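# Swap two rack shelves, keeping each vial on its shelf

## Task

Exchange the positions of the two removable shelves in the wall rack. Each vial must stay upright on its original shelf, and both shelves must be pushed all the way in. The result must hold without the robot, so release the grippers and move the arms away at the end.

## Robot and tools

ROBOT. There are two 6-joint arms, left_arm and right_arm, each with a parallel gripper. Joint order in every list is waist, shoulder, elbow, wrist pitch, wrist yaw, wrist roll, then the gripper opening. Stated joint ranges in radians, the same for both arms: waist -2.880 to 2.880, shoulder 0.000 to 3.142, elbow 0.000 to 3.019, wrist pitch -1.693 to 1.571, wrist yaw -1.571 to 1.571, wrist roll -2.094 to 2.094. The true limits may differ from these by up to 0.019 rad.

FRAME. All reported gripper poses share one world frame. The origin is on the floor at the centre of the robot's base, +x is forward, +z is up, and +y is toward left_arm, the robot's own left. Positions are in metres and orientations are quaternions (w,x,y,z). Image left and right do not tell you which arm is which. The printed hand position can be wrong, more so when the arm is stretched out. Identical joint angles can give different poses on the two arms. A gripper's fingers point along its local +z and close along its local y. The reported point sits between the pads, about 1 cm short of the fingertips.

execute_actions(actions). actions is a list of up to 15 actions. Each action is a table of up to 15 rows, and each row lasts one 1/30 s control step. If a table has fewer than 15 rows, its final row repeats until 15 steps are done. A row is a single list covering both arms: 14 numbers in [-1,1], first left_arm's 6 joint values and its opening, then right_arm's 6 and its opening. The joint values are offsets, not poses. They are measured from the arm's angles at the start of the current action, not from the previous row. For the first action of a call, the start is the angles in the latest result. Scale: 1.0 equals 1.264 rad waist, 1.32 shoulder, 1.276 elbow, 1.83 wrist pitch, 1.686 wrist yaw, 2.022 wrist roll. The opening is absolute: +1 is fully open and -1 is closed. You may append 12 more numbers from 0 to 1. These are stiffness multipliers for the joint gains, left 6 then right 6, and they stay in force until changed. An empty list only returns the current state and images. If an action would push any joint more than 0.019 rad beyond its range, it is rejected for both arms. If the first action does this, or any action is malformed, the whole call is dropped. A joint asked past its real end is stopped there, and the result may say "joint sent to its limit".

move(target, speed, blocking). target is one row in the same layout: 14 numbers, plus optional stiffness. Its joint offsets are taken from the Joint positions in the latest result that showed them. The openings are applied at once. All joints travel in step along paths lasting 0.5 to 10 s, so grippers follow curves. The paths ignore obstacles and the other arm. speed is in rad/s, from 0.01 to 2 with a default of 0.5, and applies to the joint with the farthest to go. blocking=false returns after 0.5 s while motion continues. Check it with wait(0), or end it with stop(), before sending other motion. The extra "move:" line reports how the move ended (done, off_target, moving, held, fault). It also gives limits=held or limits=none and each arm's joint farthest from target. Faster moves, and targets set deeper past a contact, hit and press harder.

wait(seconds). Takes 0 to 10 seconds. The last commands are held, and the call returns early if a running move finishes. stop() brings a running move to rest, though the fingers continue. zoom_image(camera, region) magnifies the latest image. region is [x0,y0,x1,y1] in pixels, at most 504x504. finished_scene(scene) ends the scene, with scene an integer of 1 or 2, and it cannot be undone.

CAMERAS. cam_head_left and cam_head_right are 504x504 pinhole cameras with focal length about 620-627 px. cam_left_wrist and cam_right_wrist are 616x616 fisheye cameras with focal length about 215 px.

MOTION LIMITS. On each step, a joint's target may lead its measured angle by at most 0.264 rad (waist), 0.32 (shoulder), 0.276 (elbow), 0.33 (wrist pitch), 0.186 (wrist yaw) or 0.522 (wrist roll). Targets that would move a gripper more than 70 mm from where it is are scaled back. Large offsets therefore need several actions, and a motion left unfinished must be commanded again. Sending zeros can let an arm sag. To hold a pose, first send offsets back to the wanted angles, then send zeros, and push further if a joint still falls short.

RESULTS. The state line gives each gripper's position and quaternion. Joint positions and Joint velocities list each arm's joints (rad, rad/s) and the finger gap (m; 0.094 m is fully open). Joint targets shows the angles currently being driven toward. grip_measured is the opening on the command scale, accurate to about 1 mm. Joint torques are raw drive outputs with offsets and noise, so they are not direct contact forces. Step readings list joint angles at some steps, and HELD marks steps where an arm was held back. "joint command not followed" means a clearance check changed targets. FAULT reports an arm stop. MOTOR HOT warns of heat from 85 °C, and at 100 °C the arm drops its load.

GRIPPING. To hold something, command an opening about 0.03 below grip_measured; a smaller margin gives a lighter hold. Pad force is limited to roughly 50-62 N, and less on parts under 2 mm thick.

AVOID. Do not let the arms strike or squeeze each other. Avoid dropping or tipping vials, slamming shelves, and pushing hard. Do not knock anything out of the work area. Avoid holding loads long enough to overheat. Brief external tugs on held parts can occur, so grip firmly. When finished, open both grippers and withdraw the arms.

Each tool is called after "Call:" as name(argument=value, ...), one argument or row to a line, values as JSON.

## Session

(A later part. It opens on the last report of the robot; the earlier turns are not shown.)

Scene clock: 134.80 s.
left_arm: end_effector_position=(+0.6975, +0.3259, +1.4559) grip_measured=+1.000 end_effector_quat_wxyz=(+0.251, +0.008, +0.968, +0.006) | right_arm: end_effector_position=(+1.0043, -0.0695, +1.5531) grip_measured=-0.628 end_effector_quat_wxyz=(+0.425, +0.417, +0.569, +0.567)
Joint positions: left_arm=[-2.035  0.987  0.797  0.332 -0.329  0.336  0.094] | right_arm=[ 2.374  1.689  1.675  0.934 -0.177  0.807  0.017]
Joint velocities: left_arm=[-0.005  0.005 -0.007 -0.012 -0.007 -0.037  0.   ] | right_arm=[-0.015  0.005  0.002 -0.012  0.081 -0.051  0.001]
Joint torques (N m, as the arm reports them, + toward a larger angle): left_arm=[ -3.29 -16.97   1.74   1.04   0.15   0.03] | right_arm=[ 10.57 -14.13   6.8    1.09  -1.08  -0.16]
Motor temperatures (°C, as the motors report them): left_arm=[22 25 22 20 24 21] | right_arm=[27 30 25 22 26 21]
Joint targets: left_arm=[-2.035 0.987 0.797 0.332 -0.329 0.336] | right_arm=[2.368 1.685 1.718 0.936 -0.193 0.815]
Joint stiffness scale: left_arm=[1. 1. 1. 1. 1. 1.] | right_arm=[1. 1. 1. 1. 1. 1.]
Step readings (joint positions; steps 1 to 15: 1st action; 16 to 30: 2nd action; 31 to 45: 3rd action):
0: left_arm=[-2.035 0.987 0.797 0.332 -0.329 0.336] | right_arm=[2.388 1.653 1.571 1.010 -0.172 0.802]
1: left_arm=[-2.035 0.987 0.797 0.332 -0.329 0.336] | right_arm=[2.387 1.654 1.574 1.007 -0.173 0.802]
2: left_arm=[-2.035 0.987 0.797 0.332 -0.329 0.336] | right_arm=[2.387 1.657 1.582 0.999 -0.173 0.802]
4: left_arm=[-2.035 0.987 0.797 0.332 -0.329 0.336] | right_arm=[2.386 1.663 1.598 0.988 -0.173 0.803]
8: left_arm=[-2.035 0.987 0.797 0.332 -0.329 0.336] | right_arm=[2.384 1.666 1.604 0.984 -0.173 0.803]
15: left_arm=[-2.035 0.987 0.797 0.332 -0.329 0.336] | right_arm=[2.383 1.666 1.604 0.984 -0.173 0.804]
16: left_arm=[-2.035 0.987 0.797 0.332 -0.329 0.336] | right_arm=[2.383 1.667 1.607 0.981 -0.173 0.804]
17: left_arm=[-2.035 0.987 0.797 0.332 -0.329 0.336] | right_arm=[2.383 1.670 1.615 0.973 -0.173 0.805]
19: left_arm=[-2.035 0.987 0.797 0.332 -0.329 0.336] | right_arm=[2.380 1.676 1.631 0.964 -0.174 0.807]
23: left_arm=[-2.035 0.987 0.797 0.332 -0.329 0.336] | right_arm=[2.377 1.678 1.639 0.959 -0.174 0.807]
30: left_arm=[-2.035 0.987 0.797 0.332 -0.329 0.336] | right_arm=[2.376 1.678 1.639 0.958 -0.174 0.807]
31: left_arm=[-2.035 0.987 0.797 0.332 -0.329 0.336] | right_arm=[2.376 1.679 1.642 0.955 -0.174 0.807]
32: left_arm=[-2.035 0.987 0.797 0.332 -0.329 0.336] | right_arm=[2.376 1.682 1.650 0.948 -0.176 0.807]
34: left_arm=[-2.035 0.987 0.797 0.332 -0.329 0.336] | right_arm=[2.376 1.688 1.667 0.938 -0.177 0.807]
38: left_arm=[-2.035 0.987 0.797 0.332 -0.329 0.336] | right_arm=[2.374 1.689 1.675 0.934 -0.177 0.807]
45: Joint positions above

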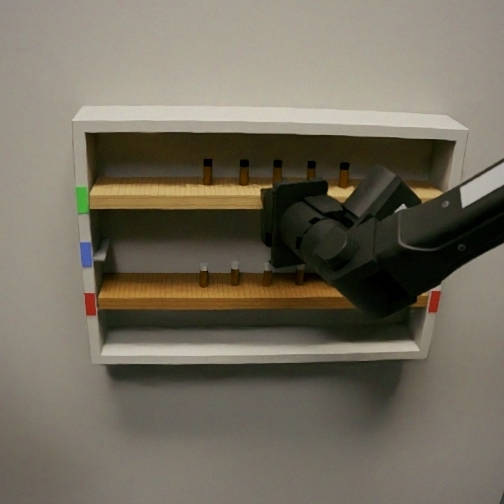

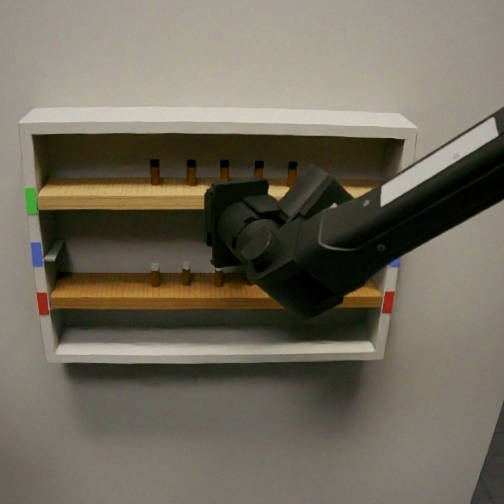

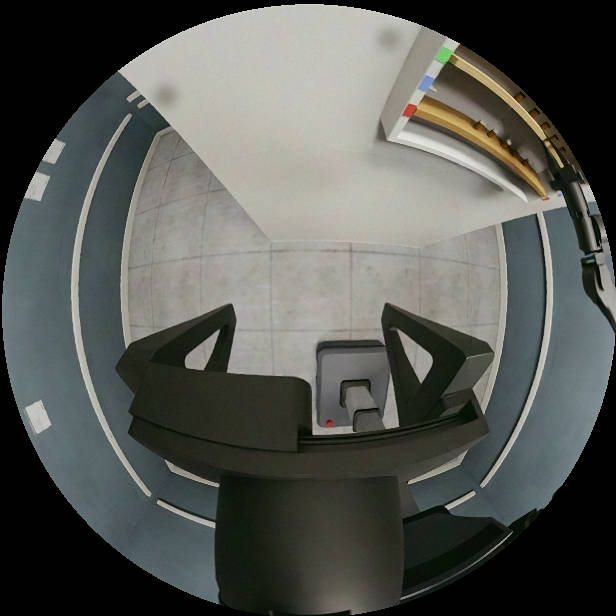

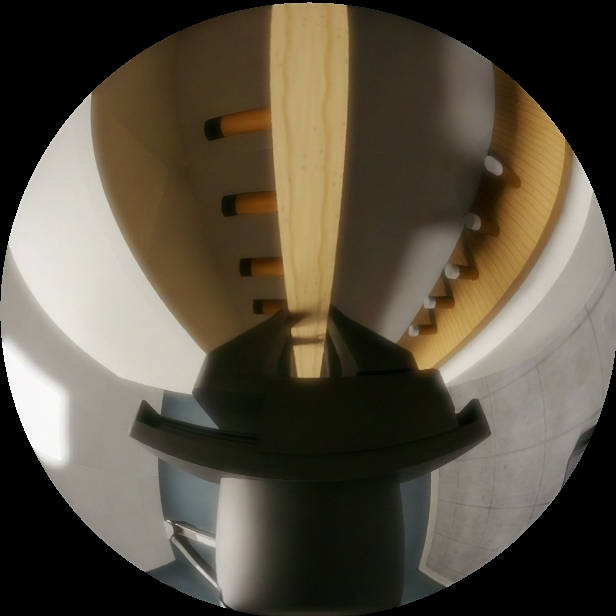

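Call:
execute_actions(
  actions=[
    [[0,0,0,0,0,0,1,0,0,0.015,0,0,0,-0.59]],
    [[0,0,0,0,0,0,1,0,0,0.015,0,0,0,-0.45]],
    [[0,0,0,0,0,0,1,0,0,0.015,0,0,0,-0.25]],
  ],
)

Call:
move(
  target=[0,0,0,0,0,0,1,0,-0.066,-0.2,0.115,0,0,-0.25],
  speed=0.2,
)

Scene clock: 142.90 s.
left_arm: end_effector_position=(+0.6975, +0.3259, +1.4559) grip_measured=+1.000 end_effector_quat_wxyz=(+0.251, +0.008, +0.968, +0.006) | right_arm: end_effector_position=(+1.0048, -0.0702, +1.5531) grip_measured=-0.253 end_effector_quat_wxyz=(+0.425, +0.418, +0.569, +0.566)
Joint positions: left_arm=[-2.035  0.987  0.797  0.332 -0.329  0.336  0.094] | right_arm=[ 2.374  1.689  1.676  0.934 -0.174  0.807  0.035]
Joint velocities: left_arm=[-0.015  0.005 -0.022  0.002  0.037 -0.037  0.   ] | right_arm=[-0.015 -0.015  0.012 -0.002 -0.081 -0.022 -0.   ]
Joint torques (N m, as the arm reports them, + toward a larger angle): left_arm=[ -3.39 -17.01   1.73   1.01   0.16   0.02] | right_arm=[ 10.79 -13.97   5.14   0.99  -0.44  -0.22]
Motor temperatures (°C, as the motors report them): left_arm=[22 25 22 20 24 21] | right_arm=[27 30 25 22 26 21]
Joint targets: left_arm=[-2.035 0.987 0.797 0.332 -0.329 0.336] | right_arm=[2.374 1.689 1.695 0.934 -0.174 0.807]
Joint stiffness scale: left_arm=[1. 1. 1. 1. 1. 1.] | right_arm=[1. 1. 1. 1. 1. 1.]
Step readings (joint positions; steps 1 to 15: 1st action; 16 to 30: 2nd action; 31 to 45: 3rd action):
0: left_arm=[-2.035 0.987 0.797 0.332 -0.329 0.336] | right_arm=[2.374 1.689 1.675 0.934 -0.177 0.807]
1: left_arm=[-2.035 0.987 0.797 0.332 -0.329 0.336] | right_arm=[2.374 1.689 1.675 0.934 -0.175 0.807]
2: left_arm=[-2.035 0.987 0.797 0.332 -0.329 0.336] | right_arm=[2.374 1.689 1.675 0.934 -0.174 0.807]
4: left_arm=[-2.035 0.987 0.797 0.332 -0.329 0.336] | right_arm=[2.374 1.689 1.675 0.934 -0.174 0.807]
8: left_arm=[-2.035 0.987 0.797 0.332 -0.329 0.336] | right_arm=[2.374 1.689 1.675 0.934 -0.174 0.807]
15: left_arm=[-2.035 0.987 0.797 0.332 -0.329 0.336] | right_arm=[2.374 1.689 1.675 0.934 -0.174 0.807]
16: left_arm=[-2.035 0.987 0.797 0.332 -0.329 0.336] | right_arm=[2.374 1.689 1.675 0.934 -0.174 0.807]
17: left_arm=[-2.035 0.987 0.797 0.332 -0.329 0.336] | right_arm=[2.374 1.689 1.675 0.934 -0.174 0.807]
19: left_arm=[-2.035 0.987 0.797 0.332 -0.329 0.336] | right_arm=[2.374 1.689 1.676 0.934 -0.174 0.807]
23: left_arm=[-2.035 0.987 0.797 0.332 -0.329 0.336] | right_arm=[2.374 1.689 1.676 0.934 -0.174 0.807]
30: left_arm=[-2.035 0.987 0.797 0.332 -0.329 0.336] | right_arm=[2.374 1.689 1.676 0.934 -0.174 0.807]
31: left_arm=[-2.035 0.987 0.797 0.332 -0.329 0.336] | right_arm=[2.374 1.689 1.676 0.934 -0.174 0.807]
32: left_arm=[-2.035 0.987 0.797 0.332 -0.329 0.336] | right_arm=[2.374 1.689 1.676 0.934 -0.174 0.807]
34: left_arm=[-2.035 0.987 0.797 0.332 -0.329 0.336] | right_arm=[2.374 1.689 1.676 0.934 -0.174 0.807]
38: left_arm=[-2.035 0.987 0.797 0.332 -0.329 0.336] | right_arm=[2.374 1.689 1.676 0.934 -0.174 0.807]
45: Joint positions above

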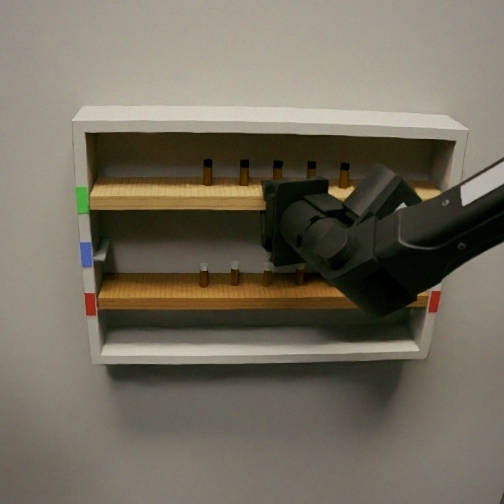

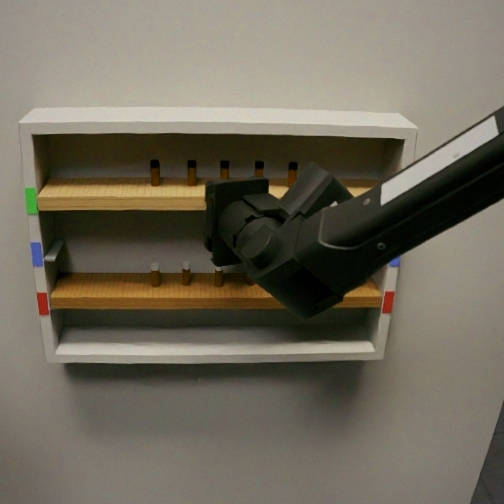

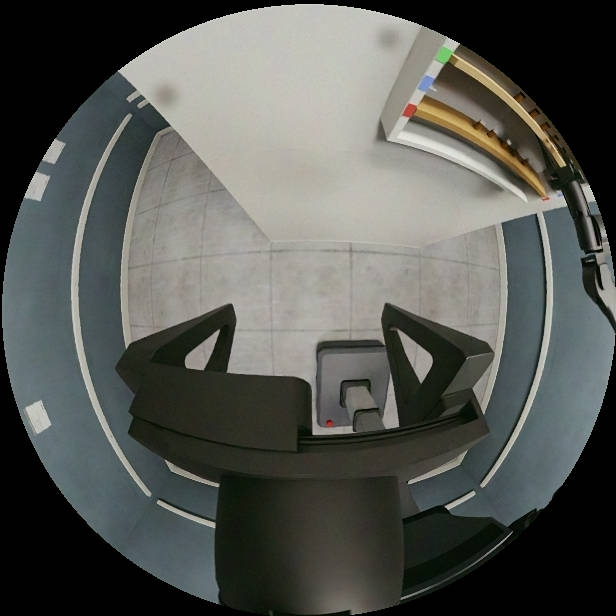

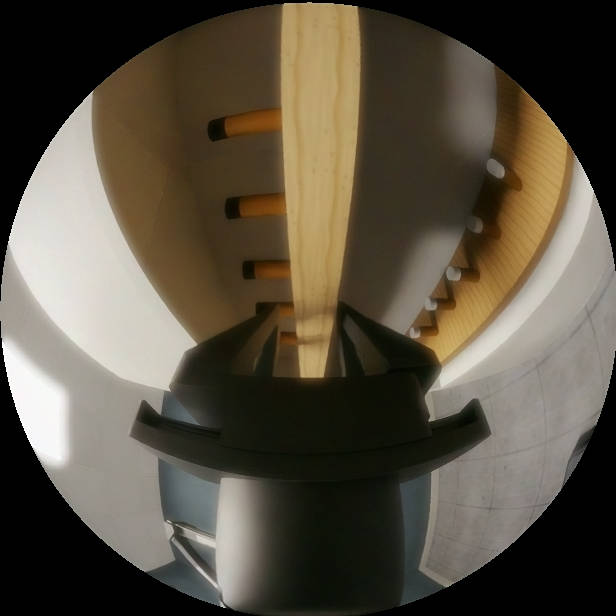

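Scene clock: 144.53 s.
left_arm: end_effector_position=(+0.6975, +0.3259, +1.4559) grip_measured=+1.000 end_effector_quat_wxyz=(+0.251, +0.008, +0.968, +0.006) | right_arm: end_effector_position=(+0.9335, -0.0740, +1.5528) grip_measured=-0.252 end_effector_quat_wxyz=(+0.426, +0.418, +0.568, +0.566)
Joint positions: left_arm=[-2.035  0.987  0.797  0.332 -0.329  0.336  0.094] | right_arm=[ 2.374  1.621  1.423  1.122 -0.174  0.807  0.035]
Joint velocities: left_arm=[-0.015 -0.005 -0.012  0.002 -0.037  0.051  0.   ] | right_arm=[-0.005 -0.015  0.002  0.002 -0.037  0.037 -0.   ]
Joint torques (N m, as the arm reports them, + toward a larger angle): left_arm=[ -3.29 -16.96   1.74   1.04   0.15   0.03] | right_arm=[ 10.07 -13.96   2.75   1.8   -0.44  -0.22]
Motor temperatures (°C, as the motors report them): left_arm=[22 25 22 20 24 21] | right_arm=[27 30 25 22 25 21]
Joint targets: left_arm=[-2.035 0.987 0.797 0.332 -0.329 0.336] | right_arm=[2.374 1.602 1.421 1.144 -0.174 0.807]
Joint stiffness scale: left_arm=[1. 1. 1. 1. 1. 1.] | right_arm=[1. 1. 1. 1. 1. 1.]
move: off_target (right_arm); limits=none; left_arm: farthest joint: the waist, 0.000 radians from its target (0.000 radians at the start); right_arm: farthest joint: the wrist pitch, 0.023 radians from its target (0.211 radians at the start)

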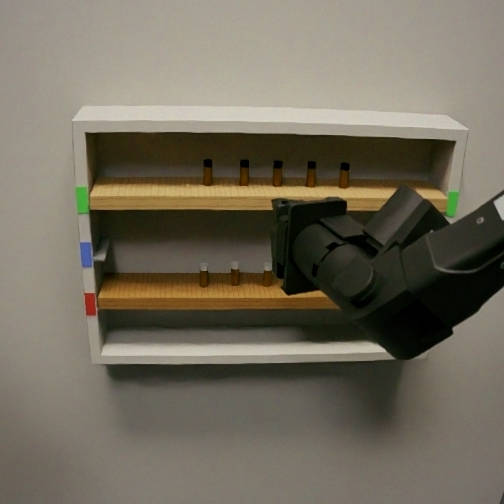

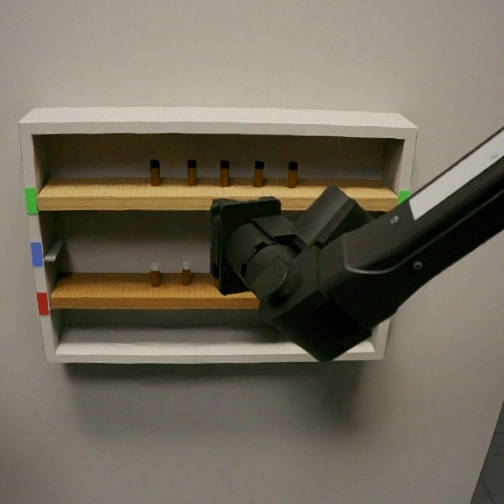

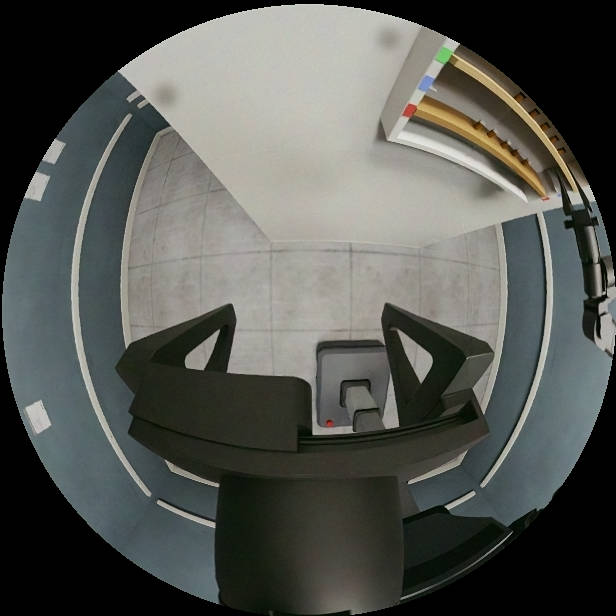

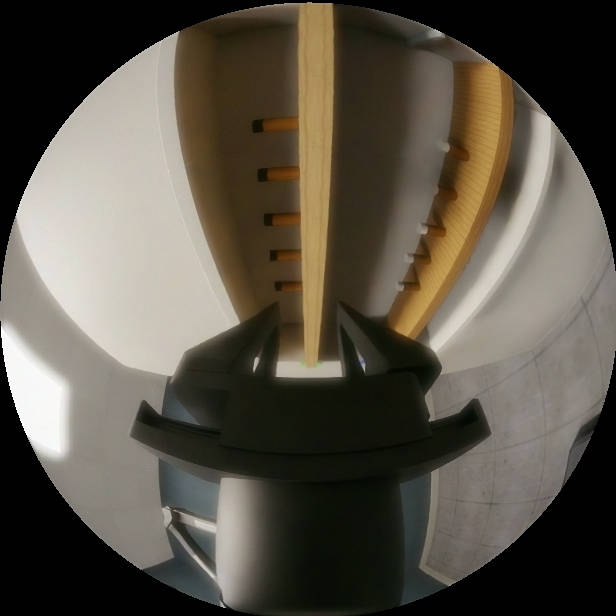

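Call:
move(
  target=[0,0,0,0,0,0,1,-0.148,0.264,0.303,-0.015,-0.059,0.074,-0.2],
  speed=0.3,
)

Scene clock: 152.77 s.
left_arm: end_effector_position=(+0.6975, +0.3259, +1.4559) grip_measured=+1.000 end_effector_quat_wxyz=(+0.251, +0.008, +0.968, +0.006) | right_arm: end_effector_position=(+0.9530, -0.0739, +1.3933) grip_measured=-0.202 end_effector_quat_wxyz=(+0.422, +0.419, +0.572, +0.564)
Joint positions: left_arm=[-2.035  0.987  0.797  0.332 -0.329  0.336  0.094] | right_arm=[ 2.207  1.956  1.789  1.108 -0.27   0.943  0.037]
Joint velocities: left_arm=[ 0.015 -0.005  0.017  0.012 -0.022 -0.022  0.   ] | right_arm=[ 0.005  0.005 -0.007 -0.012 -0.066  0.037  0.001]
Joint torques (N m, as the arm reports them, + toward a larger angle): left_arm=[ -3.38 -17.04   1.75   1.02   0.15   0.04] | right_arm=[  9.56 -13.74   4.35   0.71  -0.54  -0.11]
Motor temperatures (°C, as the motors report them): left_arm=[22 25 22 20 24 21] | right_arm=[27 30 24 22 25 21]
Joint targets: left_arm=[-2.035 0.987 0.797 0.332 -0.329 0.336] | right_arm=[2.187 1.970 1.809 1.094 -0.274 0.957]
Joint stiffness scale: left_arm=[1. 1. 1. 1. 1. 1.] | right_arm=[1. 1. 1. 1. 1. 1.]
move: off_target (right_arm); limits=none; left_arm: farthest joint: the waist, 0.000 radians from its target (0.000 radians at the start); right_arm: farthest joint: the elbow, 0.021 radians from its target (0.387 radians at the start)

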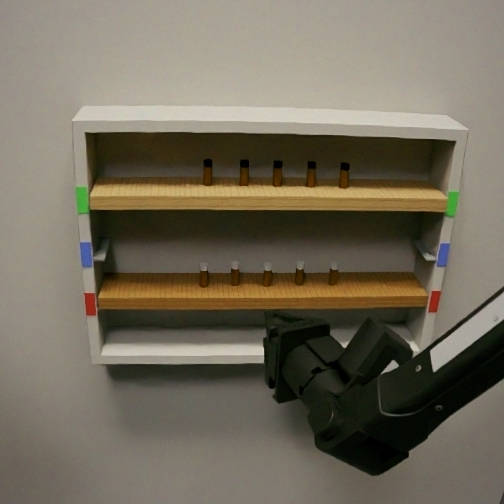

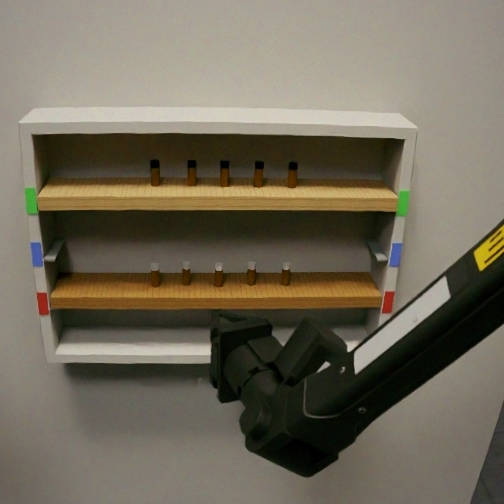

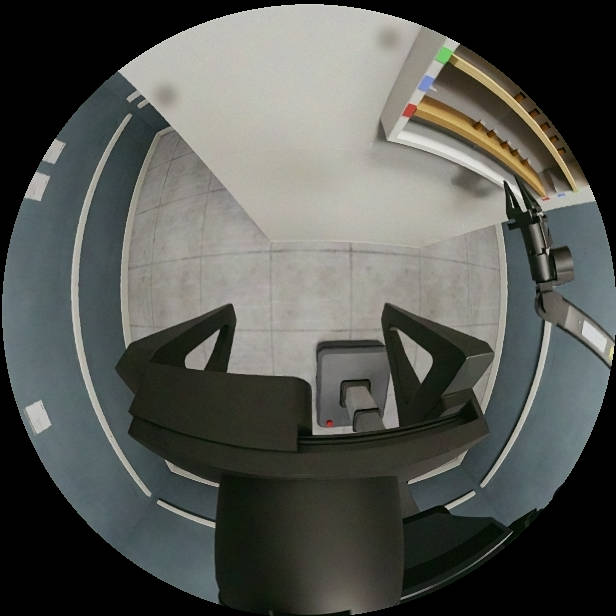

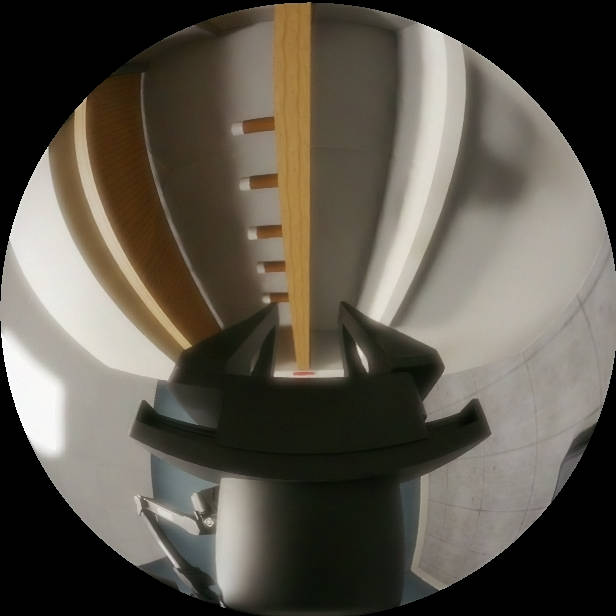

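Call:
move(
  target=[0,0,0,0,0,0,1,0.026,0.033,0.103,-0.053,0,0,-0.2],
  speed=0.15,
)

Scene clock: 160.27 s.
left_arm: end_effector_position=(+0.6975, +0.3259, +1.4559) grip_measured=+1.000 end_effector_quat_wxyz=(+0.251, +0.008, +0.968, +0.006) | right_arm: end_effector_position=(+0.9838, -0.0725, +1.3999) grip_measured=-0.202 end_effector_quat_wxyz=(+0.422, +0.419, +0.569, +0.568)
Joint positions: left_arm=[-2.035  0.987  0.797  0.332 -0.329  0.336  0.094] | right_arm=[ 2.215  1.977  1.896  1.026 -0.27   0.943  0.037]
Joint velocities: left_arm=[-0.015  0.005 -0.007  0.002  0.022  0.037  0.   ] | right_arm=[ 0.005 -0.015  0.007 -0.012  0.007  0.095 -0.   ]
Joint torques (N m, as the arm reports them, + toward a larger angle): left_arm=[ -3.34 -16.97   1.74   1.06   0.16   0.02] | right_arm=[ 12.97 -13.32   5.11   0.69  -0.38  -0.23]
Motor temperatures (°C, as the motors report them): left_arm=[22 25 22 20 24 21] | right_arm=[27 30 24 22 25 21]
Joint targets: left_arm=[-2.035 0.987 0.797 0.332 -0.329 0.336] | right_arm=[2.240 2.000 1.920 1.011 -0.270 0.943]
Joint stiffness scale: left_arm=[1. 1. 1. 1. 1. 1.] | right_arm=[1. 1. 1. 1. 1. 1.]
move: off_target (right_arm); limits=none; left_arm: farthest joint: the waist, 0.000 radians from its target (0.000 radians at the start); right_arm: farthest joint: the waist, 0.025 radians from its target (0.033 radians at the start)

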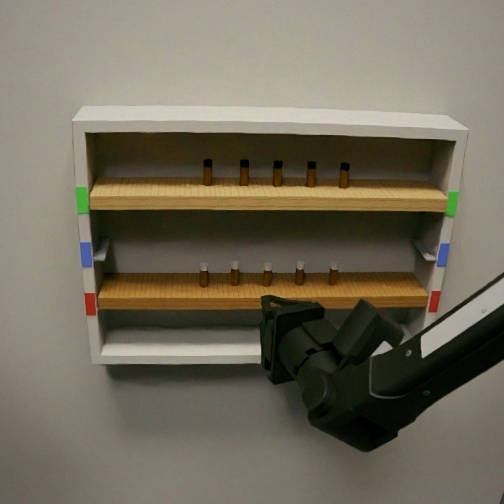

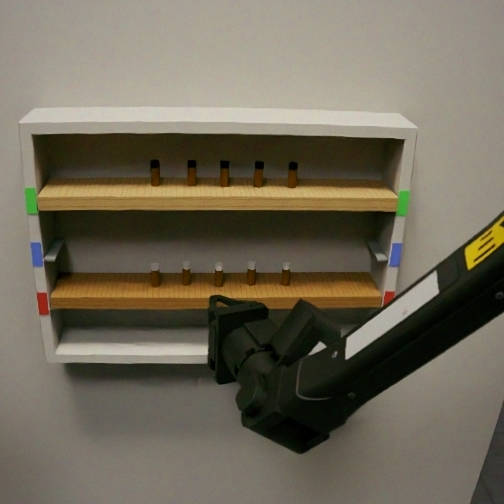

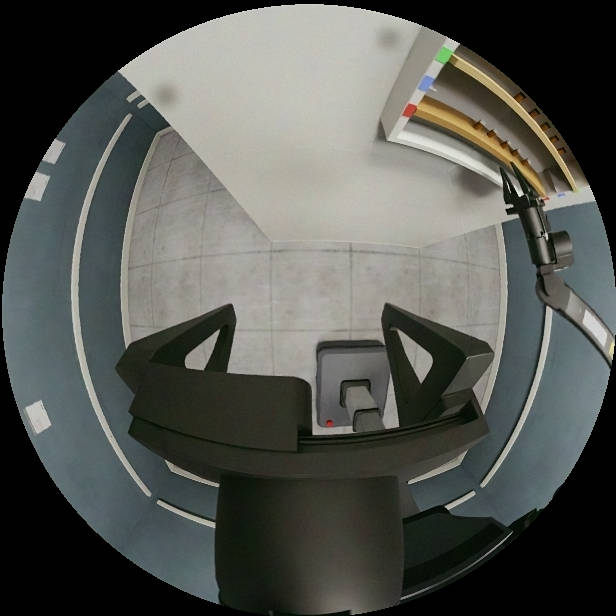

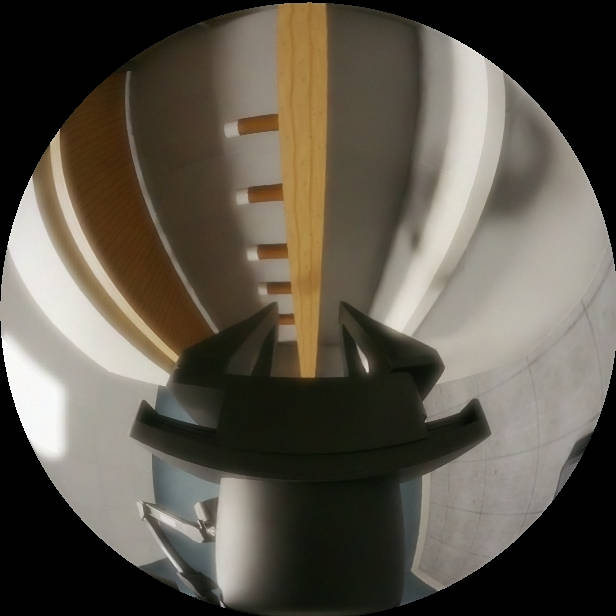

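Call:
move(
  target=[0,0,0,0,0,0,1,0.023,0.045,0.131,-0.061,0,0,-0.2],
  speed=0.12,
)

Scene clock: 166.73 s.
left_arm: end_effector_position=(+0.6975, +0.3259, +1.4559) grip_measured=+1.000 end_effector_quat_wxyz=(+0.251, +0.008, +0.968, +0.006) | right_arm: end_effector_position=(+1.0191, -0.0754, +1.4051) grip_measured=-0.202 end_effector_quat_wxyz=(+0.426, +0.418, +0.566, +0.569)
Joint positions: left_arm=[-2.035  0.987  0.797  0.332 -0.329  0.336  0.094] | right_arm=[ 2.217  2.011  2.037  0.93  -0.27   0.943  0.037]
Joint velocities: left_arm=[-0.015 -0.024 -0.012 -0.007  0.022  0.051  0.   ] | right_arm=[-0.015  0.015 -0.007 -0.002  0.007 -0.081  0.   ]
Joint torques (N m, as the arm reports them, + toward a larger angle): left_arm=[ -3.34 -17.04   1.75   1.01   0.15   0.02] | right_arm=[ 13.58 -13.85   5.96   0.73  -0.38  -0.24]
Motor temperatures (°C, as the motors report them): left_arm=[22 25 22 20 24 21] | right_arm=[27 30 24 22 25 21]
Joint targets: left_arm=[-2.035 0.987 0.797 0.332 -0.329 0.336] | right_arm=[2.244 2.036 2.064 0.914 -0.270 0.943]
Joint stiffness scale: left_arm=[1. 1. 1. 1. 1. 1.] | right_arm=[1. 1. 1. 1. 1. 1.]
move: off_target (right_arm); limits=none; left_arm: farthest joint: the waist, 0.000 radians from its target (0.000 radians at the start); right_arm: farthest joint: the waist, 0.027 radians from its target (0.029 radians at the start)

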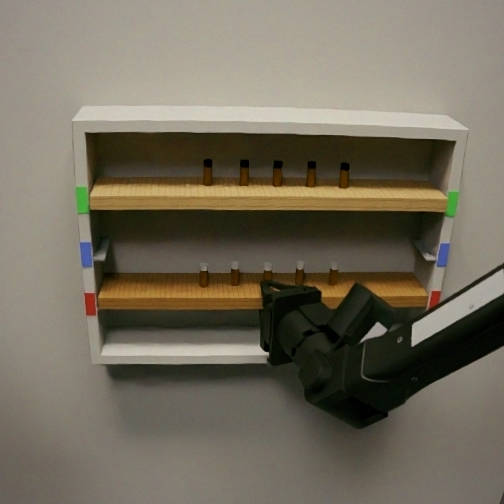

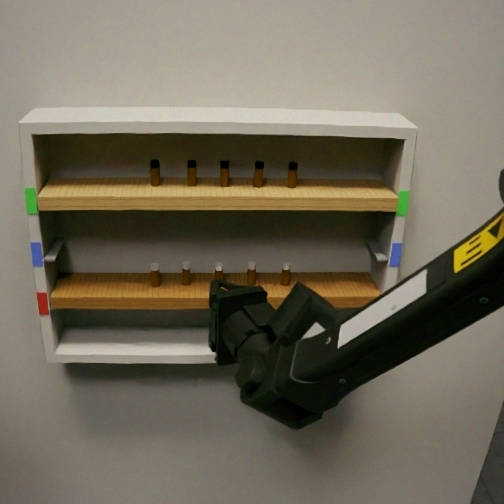

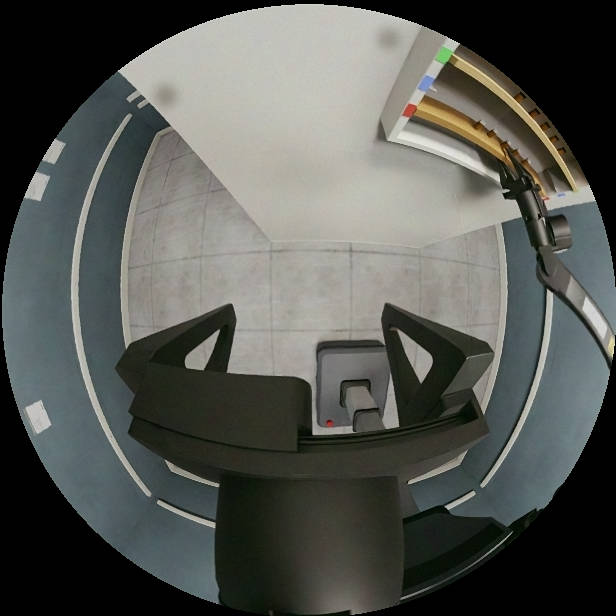

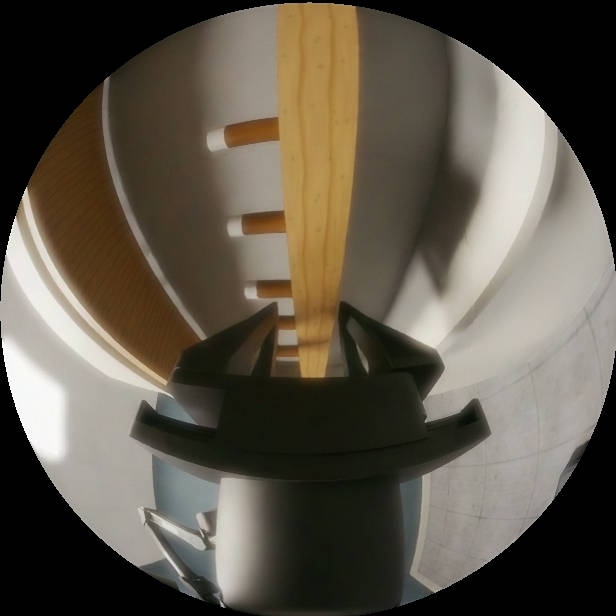

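Call:
execute_actions(
  actions=[
    [[0,0,0,0,0,0,1,0,0.023,0.015,-0.007,0,0,-0.5]],
    [[0,0,0,0,0,0,1,0,0.015,0.015,-0.005,0,0,-0.66]],
    [[0,0,0,0,0,0,1,0,0.015,0.015,-0.005,0,0,-0.66]],
    [[0,0,0,0,0,0,1,0.03,-0.052,-0.012,0.038,-0.007,0,-0.66]],
    [[0,0,0,0,0,0,1,0.03,-0.052,-0.018,0.043,-0.007,0,-0.66]],
    [[0,0,0,0,0,0,1,0.03,-0.052,-0.018,0.043,-0.007,0,-0.66]],
    [[0,0,0,0,0,0,1,0.03,-0.051,-0.018,0.043,-0.007,0,-0.66]],
  ],
)

Scene clock: 178.20 s.
left_arm: end_effector_position=(+0.6975, +0.3259, +1.4559) grip_measured=+1.000 end_effector_quat_wxyz=(+0.251, +0.008, +0.968, +0.006) | right_arm: end_effector_position=(+0.9862, -0.0740, +1.4076) grip_measured=-0.628 end_effector_quat_wxyz=(+0.426, +0.415, +0.566, +0.572)
Joint positions: left_arm=[-2.035  0.987  0.797  0.332 -0.329  0.336  0.094] | right_arm=[ 2.217  1.967  1.892  1.032 -0.279  0.942  0.017]
Joint velocities: left_arm=[-0.005 -0.015  0.002 -0.007  0.037  0.051  0.   ] | right_arm=[-0.015  0.005  0.002  0.002 -0.007  0.037 -0.   ]
Joint torques (N m, as the arm reports them, + toward a larger angle): left_arm=[ -3.27 -16.99   1.74   1.04   0.15   0.03] | right_arm=[ 14.1  -19.15   4.6    2.92  -0.79  -0.23]
Motor temperatures (°C, as the motors report them): left_arm=[22 25 22 20 24 21] | right_arm=[27 31 25 22 25 21]
Joint targets: left_arm=[-2.035 0.987 0.797 0.332 -0.329 0.336] | right_arm=[2.255 1.911 1.908 1.084 -0.289 0.942]
Joint stiffness scale: left_arm=[1. 1. 1. 1. 1. 1.] | right_arm=[1. 1. 1. 1. 1. 1.]
Step readings (joint positions; steps 1 to 15: 1st action; 16 to 30: 2nd action; 31 to 45: 3rd action; 46 to 60: 4th action; 61 to 75: 5th action; 76 to 90: 6th action; 91 to 105: 7th action):
0: left_arm=[-2.035 0.987 0.797 0.332 -0.329 0.336] | right_arm=[2.217 2.011 2.037 0.930 -0.270 0.943]
1: left_arm=[-2.035 0.987 0.797 0.332 -0.329 0.336] | right_arm=[2.217 2.012 2.037 0.930 -0.270 0.943]
2: left_arm=[-2.035 0.987 0.797 0.332 -0.329 0.336] | right_arm=[2.217 2.012 2.037 0.930 -0.270 0.943]
4: left_arm=[-2.035 0.987 0.797 0.332 -0.329 0.336] | right_arm=[2.217 2.013 2.037 0.930 -0.270 0.943]
8: left_arm=[-2.035 0.987 0.797 0.332 -0.329 0.336] | right_arm=[2.217 2.016 2.037 0.930 -0.270 0.943]
15: left_arm=[-2.035 0.987 0.797 0.332 -0.329 0.336] | right_arm=[2.217 2.018 2.037 0.930 -0.270 0.943]
16: left_arm=[-2.035 0.987 0.797 0.332 -0.329 0.336] | right_arm=[2.217 2.018 2.037 0.931 -0.273 0.943]
17: left_arm=[-2.035 0.987 0.797 0.332 -0.329 0.336] | right_arm=[2.217 2.018 2.037 0.932 -0.273 0.943]
19: left_arm=[-2.035 0.987 0.797 0.332 -0.329 0.336] | right_arm=[2.217 2.018 2.039 0.932 -0.274 0.942]
23: left_arm=[-2.035 0.987 0.797 0.332 -0.329 0.336] | right_arm=[2.217 2.018 2.039 0.932 -0.274 0.942]
30: left_arm=[-2.035 0.987 0.797 0.332 -0.329 0.336] | right_arm=[2.217 2.018 2.039 0.932 -0.274 0.942]
31: left_arm=[-2.035 0.987 0.797 0.332 -0.329 0.336] | right_arm=[2.217 2.018 2.039 0.932 -0.274 0.942]
32: left_arm=[-2.035 0.987 0.797 0.332 -0.329 0.336] | right_arm=[2.217 2.018 2.039 0.932 -0.274 0.942]
34: left_arm=[-2.035 0.987 0.797 0.332 -0.329 0.336] | right_arm=[2.217 2.018 2.039 0.932 -0.274 0.942]
38: left_arm=[-2.035 0.987 0.797 0.332 -0.329 0.336] | right_arm=[2.217 2.018 2.039 0.932 -0.274 0.942]
45: left_arm=[-2.035 0.987 0.797 0.332 -0.329 0.336] | right_arm=[2.217 2.018 2.039 0.932 -0.274 0.942]
46: left_arm=[-2.035 0.987 0.797 0.332 -0.329 0.336] | right_arm=[2.217 2.015 2.037 0.936 -0.275 0.942]
47: left_arm=[-2.035 0.987 0.797 0.332 -0.329 0.336] | right_arm=[2.217 2.011 2.027 0.942 -0.275 0.942]
49: left_arm=[-2.035 0.987 0.797 0.332 -0.329 0.336] | right_arm=[2.217 2.005 2.013 0.947 -0.276 0.942]
53: left_arm=[-2.035 0.987 0.797 0.332 -0.329 0.336] | right_arm=[2.217 2.004 2.009 0.950 -0.276 0.942]
60: left_arm=[-2.035 0.987 0.797 0.332 -0.329 0.336] | right_arm=[2.217 2.004 2.009 0.951 -0.276 0.942]
61: left_arm=[-2.035 0.987 0.797 0.332 -0.329 0.336] | right_arm=[2.217 2.003 2.005 0.954 -0.276 0.942]
62: left_arm=[-2.035 0.987 0.797 0.332 -0.329 0.336] | right_arm=[2.217 1.998 1.993 0.962 -0.276 0.942]
64: left_arm=[-2.035 0.987 0.797 0.332 -0.329 0.336] | right_arm=[2.217 1.992 1.976 0.973 -0.276 0.942]
68: left_arm=[-2.035 0.987 0.797 0.332 -0.329 0.336] | right_arm=[2.217 1.991 1.970 0.977 -0.276 0.942]
75: left_arm=[-2.035 0.987 0.797 0.332 -0.329 0.336] | right_arm=[2.217 1.991 1.970 0.978 -0.276 0.942]
76: left_arm=[-2.035 0.987 0.797 0.332 -0.329 0.336] | right_arm=[2.217 1.990 1.965 0.981 -0.276 0.942]
77: left_arm=[-2.035 0.987 0.797 0.332 -0.329 0.336] | right_arm=[2.217 1.985 1.954 0.988 -0.277 0.942]
79: left_arm=[-2.035 0.987 0.797 0.332 -0.329 0.336] | right_arm=[2.217 1.980 1.936 0.999 -0.277 0.942]
83: left_arm=[-2.035 0.987 0.797 0.332 -0.329 0.336] | right_arm=[2.217 1.979 1.931 1.004 -0.277 0.942]
90: left_arm=[-2.035 0.987 0.797 0.332 -0.329 0.336] | right_arm=[2.217 1.979 1.931 1.005 -0.277 0.942]
91: left_arm=[-2.035 0.987 0.797 0.332 -0.329 0.336] | right_arm=[2.217 1.978 1.926 1.008 -0.277 0.942]
92: left_arm=[-2.035 0.987 0.797 0.332 -0.329 0.336] | right_arm=[2.217 1.973 1.915 1.015 -0.278 0.942]
94: left_arm=[-2.035 0.987 0.797 0.332 -0.329 0.336] | right_arm=[2.217 1.968 1.898 1.026 -0.279 0.942]
98: left_arm=[-2.035 0.987 0.797 0.332 -0.329 0.336] | right_arm=[2.217 1.967 1.892 1.031 -0.279 0.942]
105: Joint positions above

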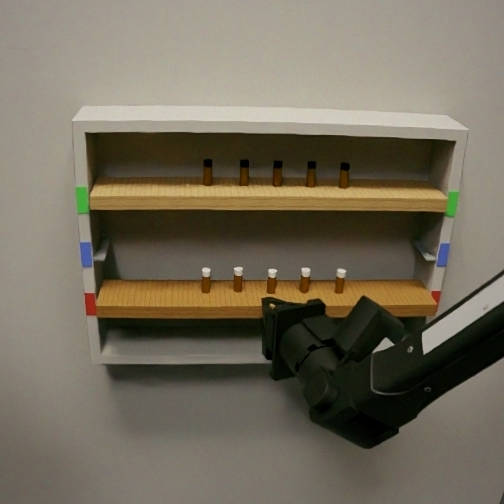

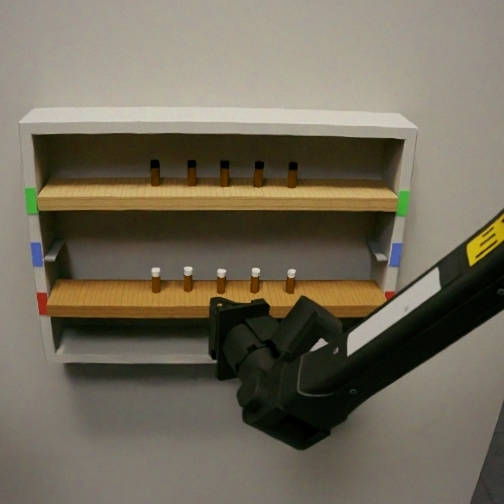

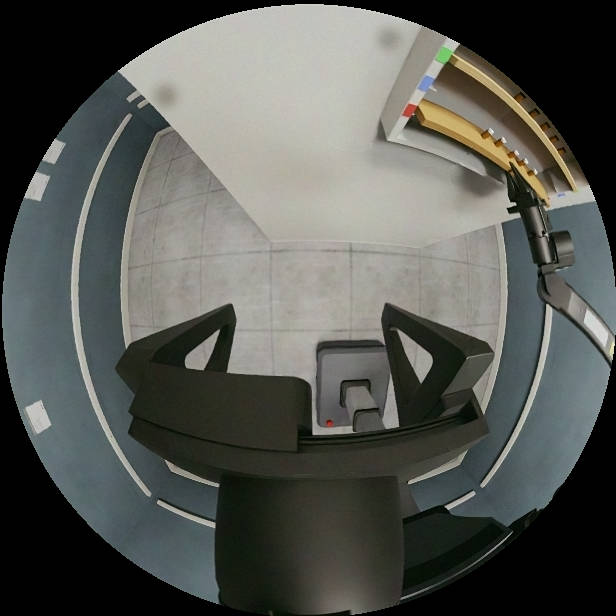

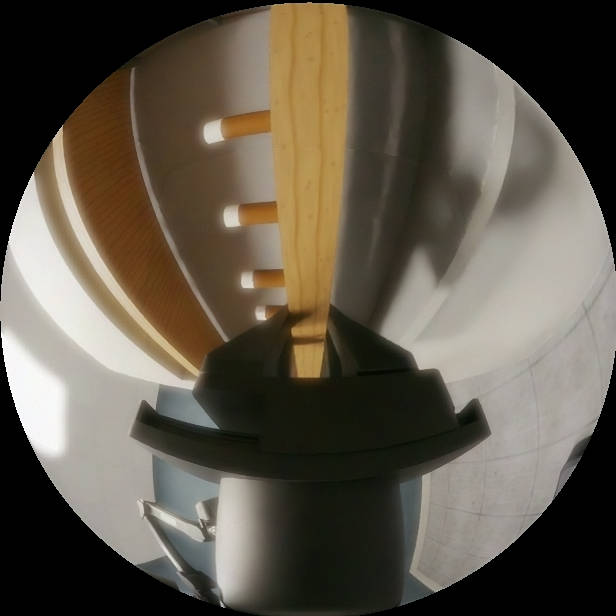

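Call:
execute_actions(
  actions=[
    [[0,0,0,0,0,0,1,0.03,-0.048,-0.02,0.044,-0.005,0,-0.66]],
    [[0,0,0,0,0,0,1,0.03,-0.048,-0.02,0.044,-0.005,0,-0.66]],
    [[0,0,0,0,0,0,1,0.03,-0.048,-0.02,0.044,-0.005,0,-0.66]],
    [[0,0,0,0,0,0,1,0.03,-0.047,-0.02,0.044,-0.005,0,-0.66]],
    [[0,0,0,0,0,0,1,0.03,-0.047,-0.02,0.044,-0.006,0,-0.66]],
    [[0,0,0,0,0,0,1,0.03,-0.047,-0.02,0.044,-0.006,0,-0.66]],
  ],
)

Scene clock: 188.97 s.
left_arm: end_effector_position=(+0.6975, +0.3259, +1.4559) grip_measured=+1.000 end_effector_quat_wxyz=(+0.251, +0.008, +0.968, +0.006) | right_arm: end_effector_position=(+0.9259, -0.0772, +1.4144) grip_measured=-0.628 end_effector_quat_wxyz=(+0.428, +0.415, +0.564, +0.571)
Joint positions: left_arm=[-2.035  0.987  0.797  0.332 -0.329  0.336  0.094] | right_arm=[ 2.217  1.901  1.654  1.208 -0.277  0.942  0.017]
Joint velocities: left_arm=[-0.015 -0.024 -0.007 -0.002  0.037 -0.081  0.   ] | right_arm=[-0.024  0.005 -0.002 -0.007 -0.037 -0.022 -0.001]
Joint torques (N m, as the arm reports them, + toward a larger angle): left_arm=[ -3.32 -17.02   1.75   1.02   0.15   0.03] | right_arm=[ 13.56 -17.18   3.29   2.82  -0.79  -0.24]
Motor temperatures (°C, as the motors report them): left_arm=[22 25 22 20 24 21] | right_arm=[27 31 24 22 25 21]
Joint targets: left_arm=[-2.035 0.987 0.797 0.332 -0.329 0.336] | right_arm=[2.255 1.851 1.665 1.258 -0.287 0.942]
Joint stiffness scale: left_arm=[1. 1. 1. 1. 1. 1.] | right_arm=[1. 1. 1. 1. 1. 1.]
Step readings (joint positions; steps 1 to 15: 1st action; 16 to 30: 2nd action; 31 to 45: 3rd action; 46 to 60: 4th action; 61 to 75: 5th action; 76 to 90: 6th action):
0: left_arm=[-2.035 0.987 0.797 0.332 -0.329 0.336] | right_arm=[2.217 1.967 1.892 1.032 -0.279 0.942]
1: left_arm=[-2.035 0.987 0.797 0.332 -0.329 0.336] | right_arm=[2.217 1.966 1.888 1.035 -0.279 0.942]
2: left_arm=[-2.035 0.987 0.797 0.332 -0.329 0.336] | right_arm=[2.217 1.962 1.876 1.043 -0.279 0.942]
4: left_arm=[-2.035 0.987 0.797 0.332 -0.329 0.336] | right_arm=[2.217 1.957 1.858 1.054 -0.279 0.942]
8: left_arm=[-2.035 0.987 0.797 0.332 -0.329 0.336] | right_arm=[2.217 1.957 1.851 1.060 -0.278 0.942]
15: left_arm=[-2.035 0.987 0.797 0.332 -0.329 0.336] | right_arm=[2.217 1.957 1.851 1.061 -0.278 0.942]
16: left_arm=[-2.035 0.987 0.797 0.332 -0.329 0.336] | right_arm=[2.217 1.956 1.846 1.065 -0.278 0.942]
17: left_arm=[-2.035 0.987 0.797 0.332 -0.329 0.336] | right_arm=[2.217 1.951 1.835 1.073 -0.278 0.942]
19: left_arm=[-2.035 0.987 0.797 0.332 -0.329 0.336] | right_arm=[2.217 1.946 1.817 1.084 -0.278 0.942]
23: left_arm=[-2.035 0.987 0.797 0.332 -0.329 0.336] | right_arm=[2.217 1.946 1.810 1.089 -0.277 0.942]
30: left_arm=[-2.035 0.987 0.797 0.332 -0.329 0.336] | right_arm=[2.217 1.946 1.810 1.090 -0.277 0.942]
31: left_arm=[-2.035 0.987 0.797 0.332 -0.329 0.336] | right_arm=[2.217 1.945 1.806 1.093 -0.277 0.942]
32: left_arm=[-2.035 0.987 0.797 0.332 -0.329 0.336] | right_arm=[2.217 1.941 1.794 1.101 -0.277 0.942]
34: left_arm=[-2.035 0.987 0.797 0.332 -0.329 0.336] | right_arm=[2.217 1.935 1.777 1.112 -0.278 0.942]
38: left_arm=[-2.035 0.987 0.797 0.332 -0.329 0.336] | right_arm=[2.217 1.935 1.769 1.118 -0.277 0.942]
45: left_arm=[-2.035 0.987 0.797 0.332 -0.329 0.336] | right_arm=[2.217 1.935 1.769 1.119 -0.277 0.942]
46: left_arm=[-2.035 0.987 0.797 0.332 -0.329 0.336] | right_arm=[2.217 1.934 1.765 1.122 -0.277 0.942]
47: left_arm=[-2.035 0.987 0.797 0.332 -0.329 0.336] | right_arm=[2.217 1.930 1.755 1.129 -0.277 0.942]
49: left_arm=[-2.035 0.987 0.797 0.332 -0.329 0.336] | right_arm=[2.217 1.925 1.737 1.140 -0.277 0.942]
53: left_arm=[-2.035 0.987 0.797 0.332 -0.329 0.336] | right_arm=[2.217 1.925 1.729 1.146 -0.277 0.942]
60: left_arm=[-2.035 0.987 0.797 0.332 -0.329 0.336] | right_arm=[2.217 1.925 1.729 1.147 -0.277 0.942]
61: left_arm=[-2.035 0.987 0.797 0.332 -0.329 0.336] | right_arm=[2.217 1.924 1.725 1.150 -0.277 0.942]
62: left_arm=[-2.035 0.987 0.797 0.332 -0.329 0.336] | right_arm=[2.217 1.920 1.715 1.158 -0.277 0.942]
64: left_arm=[-2.035 0.987 0.797 0.332 -0.329 0.336] | right_arm=[2.217 1.915 1.697 1.169 -0.278 0.942]
68: left_arm=[-2.035 0.987 0.797 0.332 -0.329 0.336] | right_arm=[2.217 1.915 1.690 1.176 -0.277 0.942]
75: left_arm=[-2.035 0.987 0.797 0.332 -0.329 0.336] | right_arm=[2.217 1.914 1.690 1.177 -0.277 0.942]
76: left_arm=[-2.035 0.987 0.797 0.332 -0.329 0.336] | right_arm=[2.217 1.913 1.686 1.181 -0.277 0.942]
77: left_arm=[-2.035 0.987 0.797 0.332 -0.329 0.336] | right_arm=[2.217 1.908 1.676 1.189 -0.277 0.942]
79: left_arm=[-2.035 0.987 0.797 0.332 -0.329 0.336] | right_arm=[2.217 1.902 1.659 1.204 -0.277 0.942]
83: left_arm=[-2.035 0.987 0.797 0.332 -0.329 0.336] | right_arm=[2.217 1.901 1.654 1.208 -0.277 0.942]
90: Joint positions above

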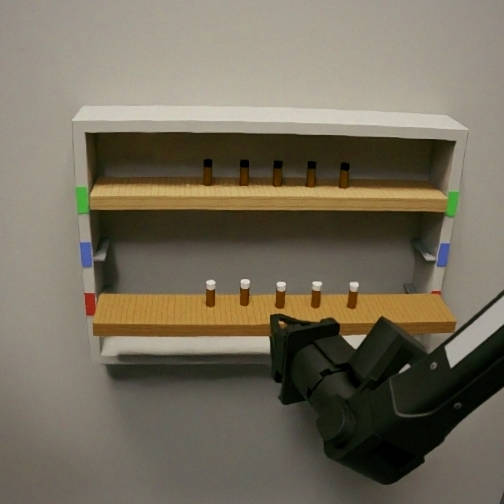

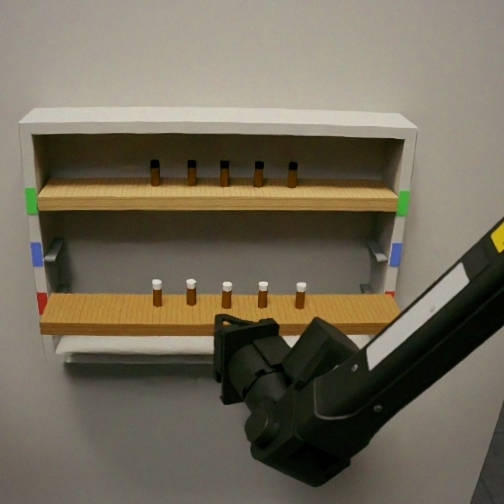

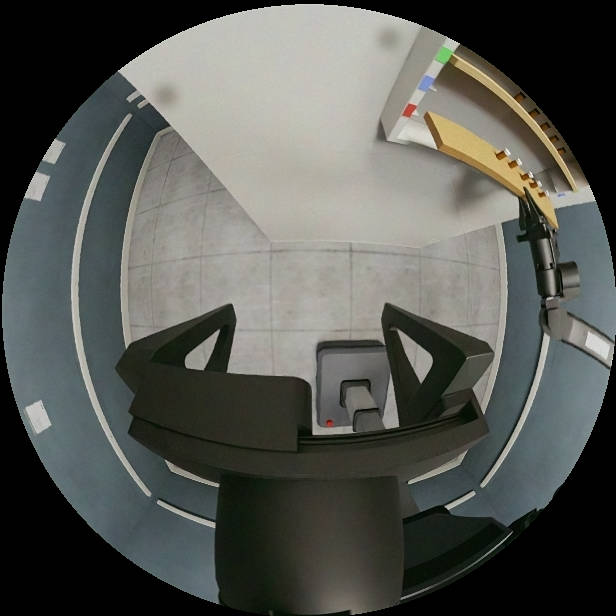

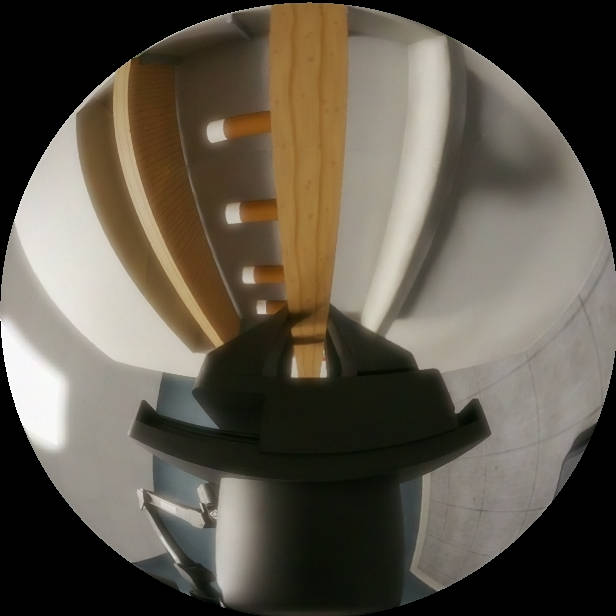

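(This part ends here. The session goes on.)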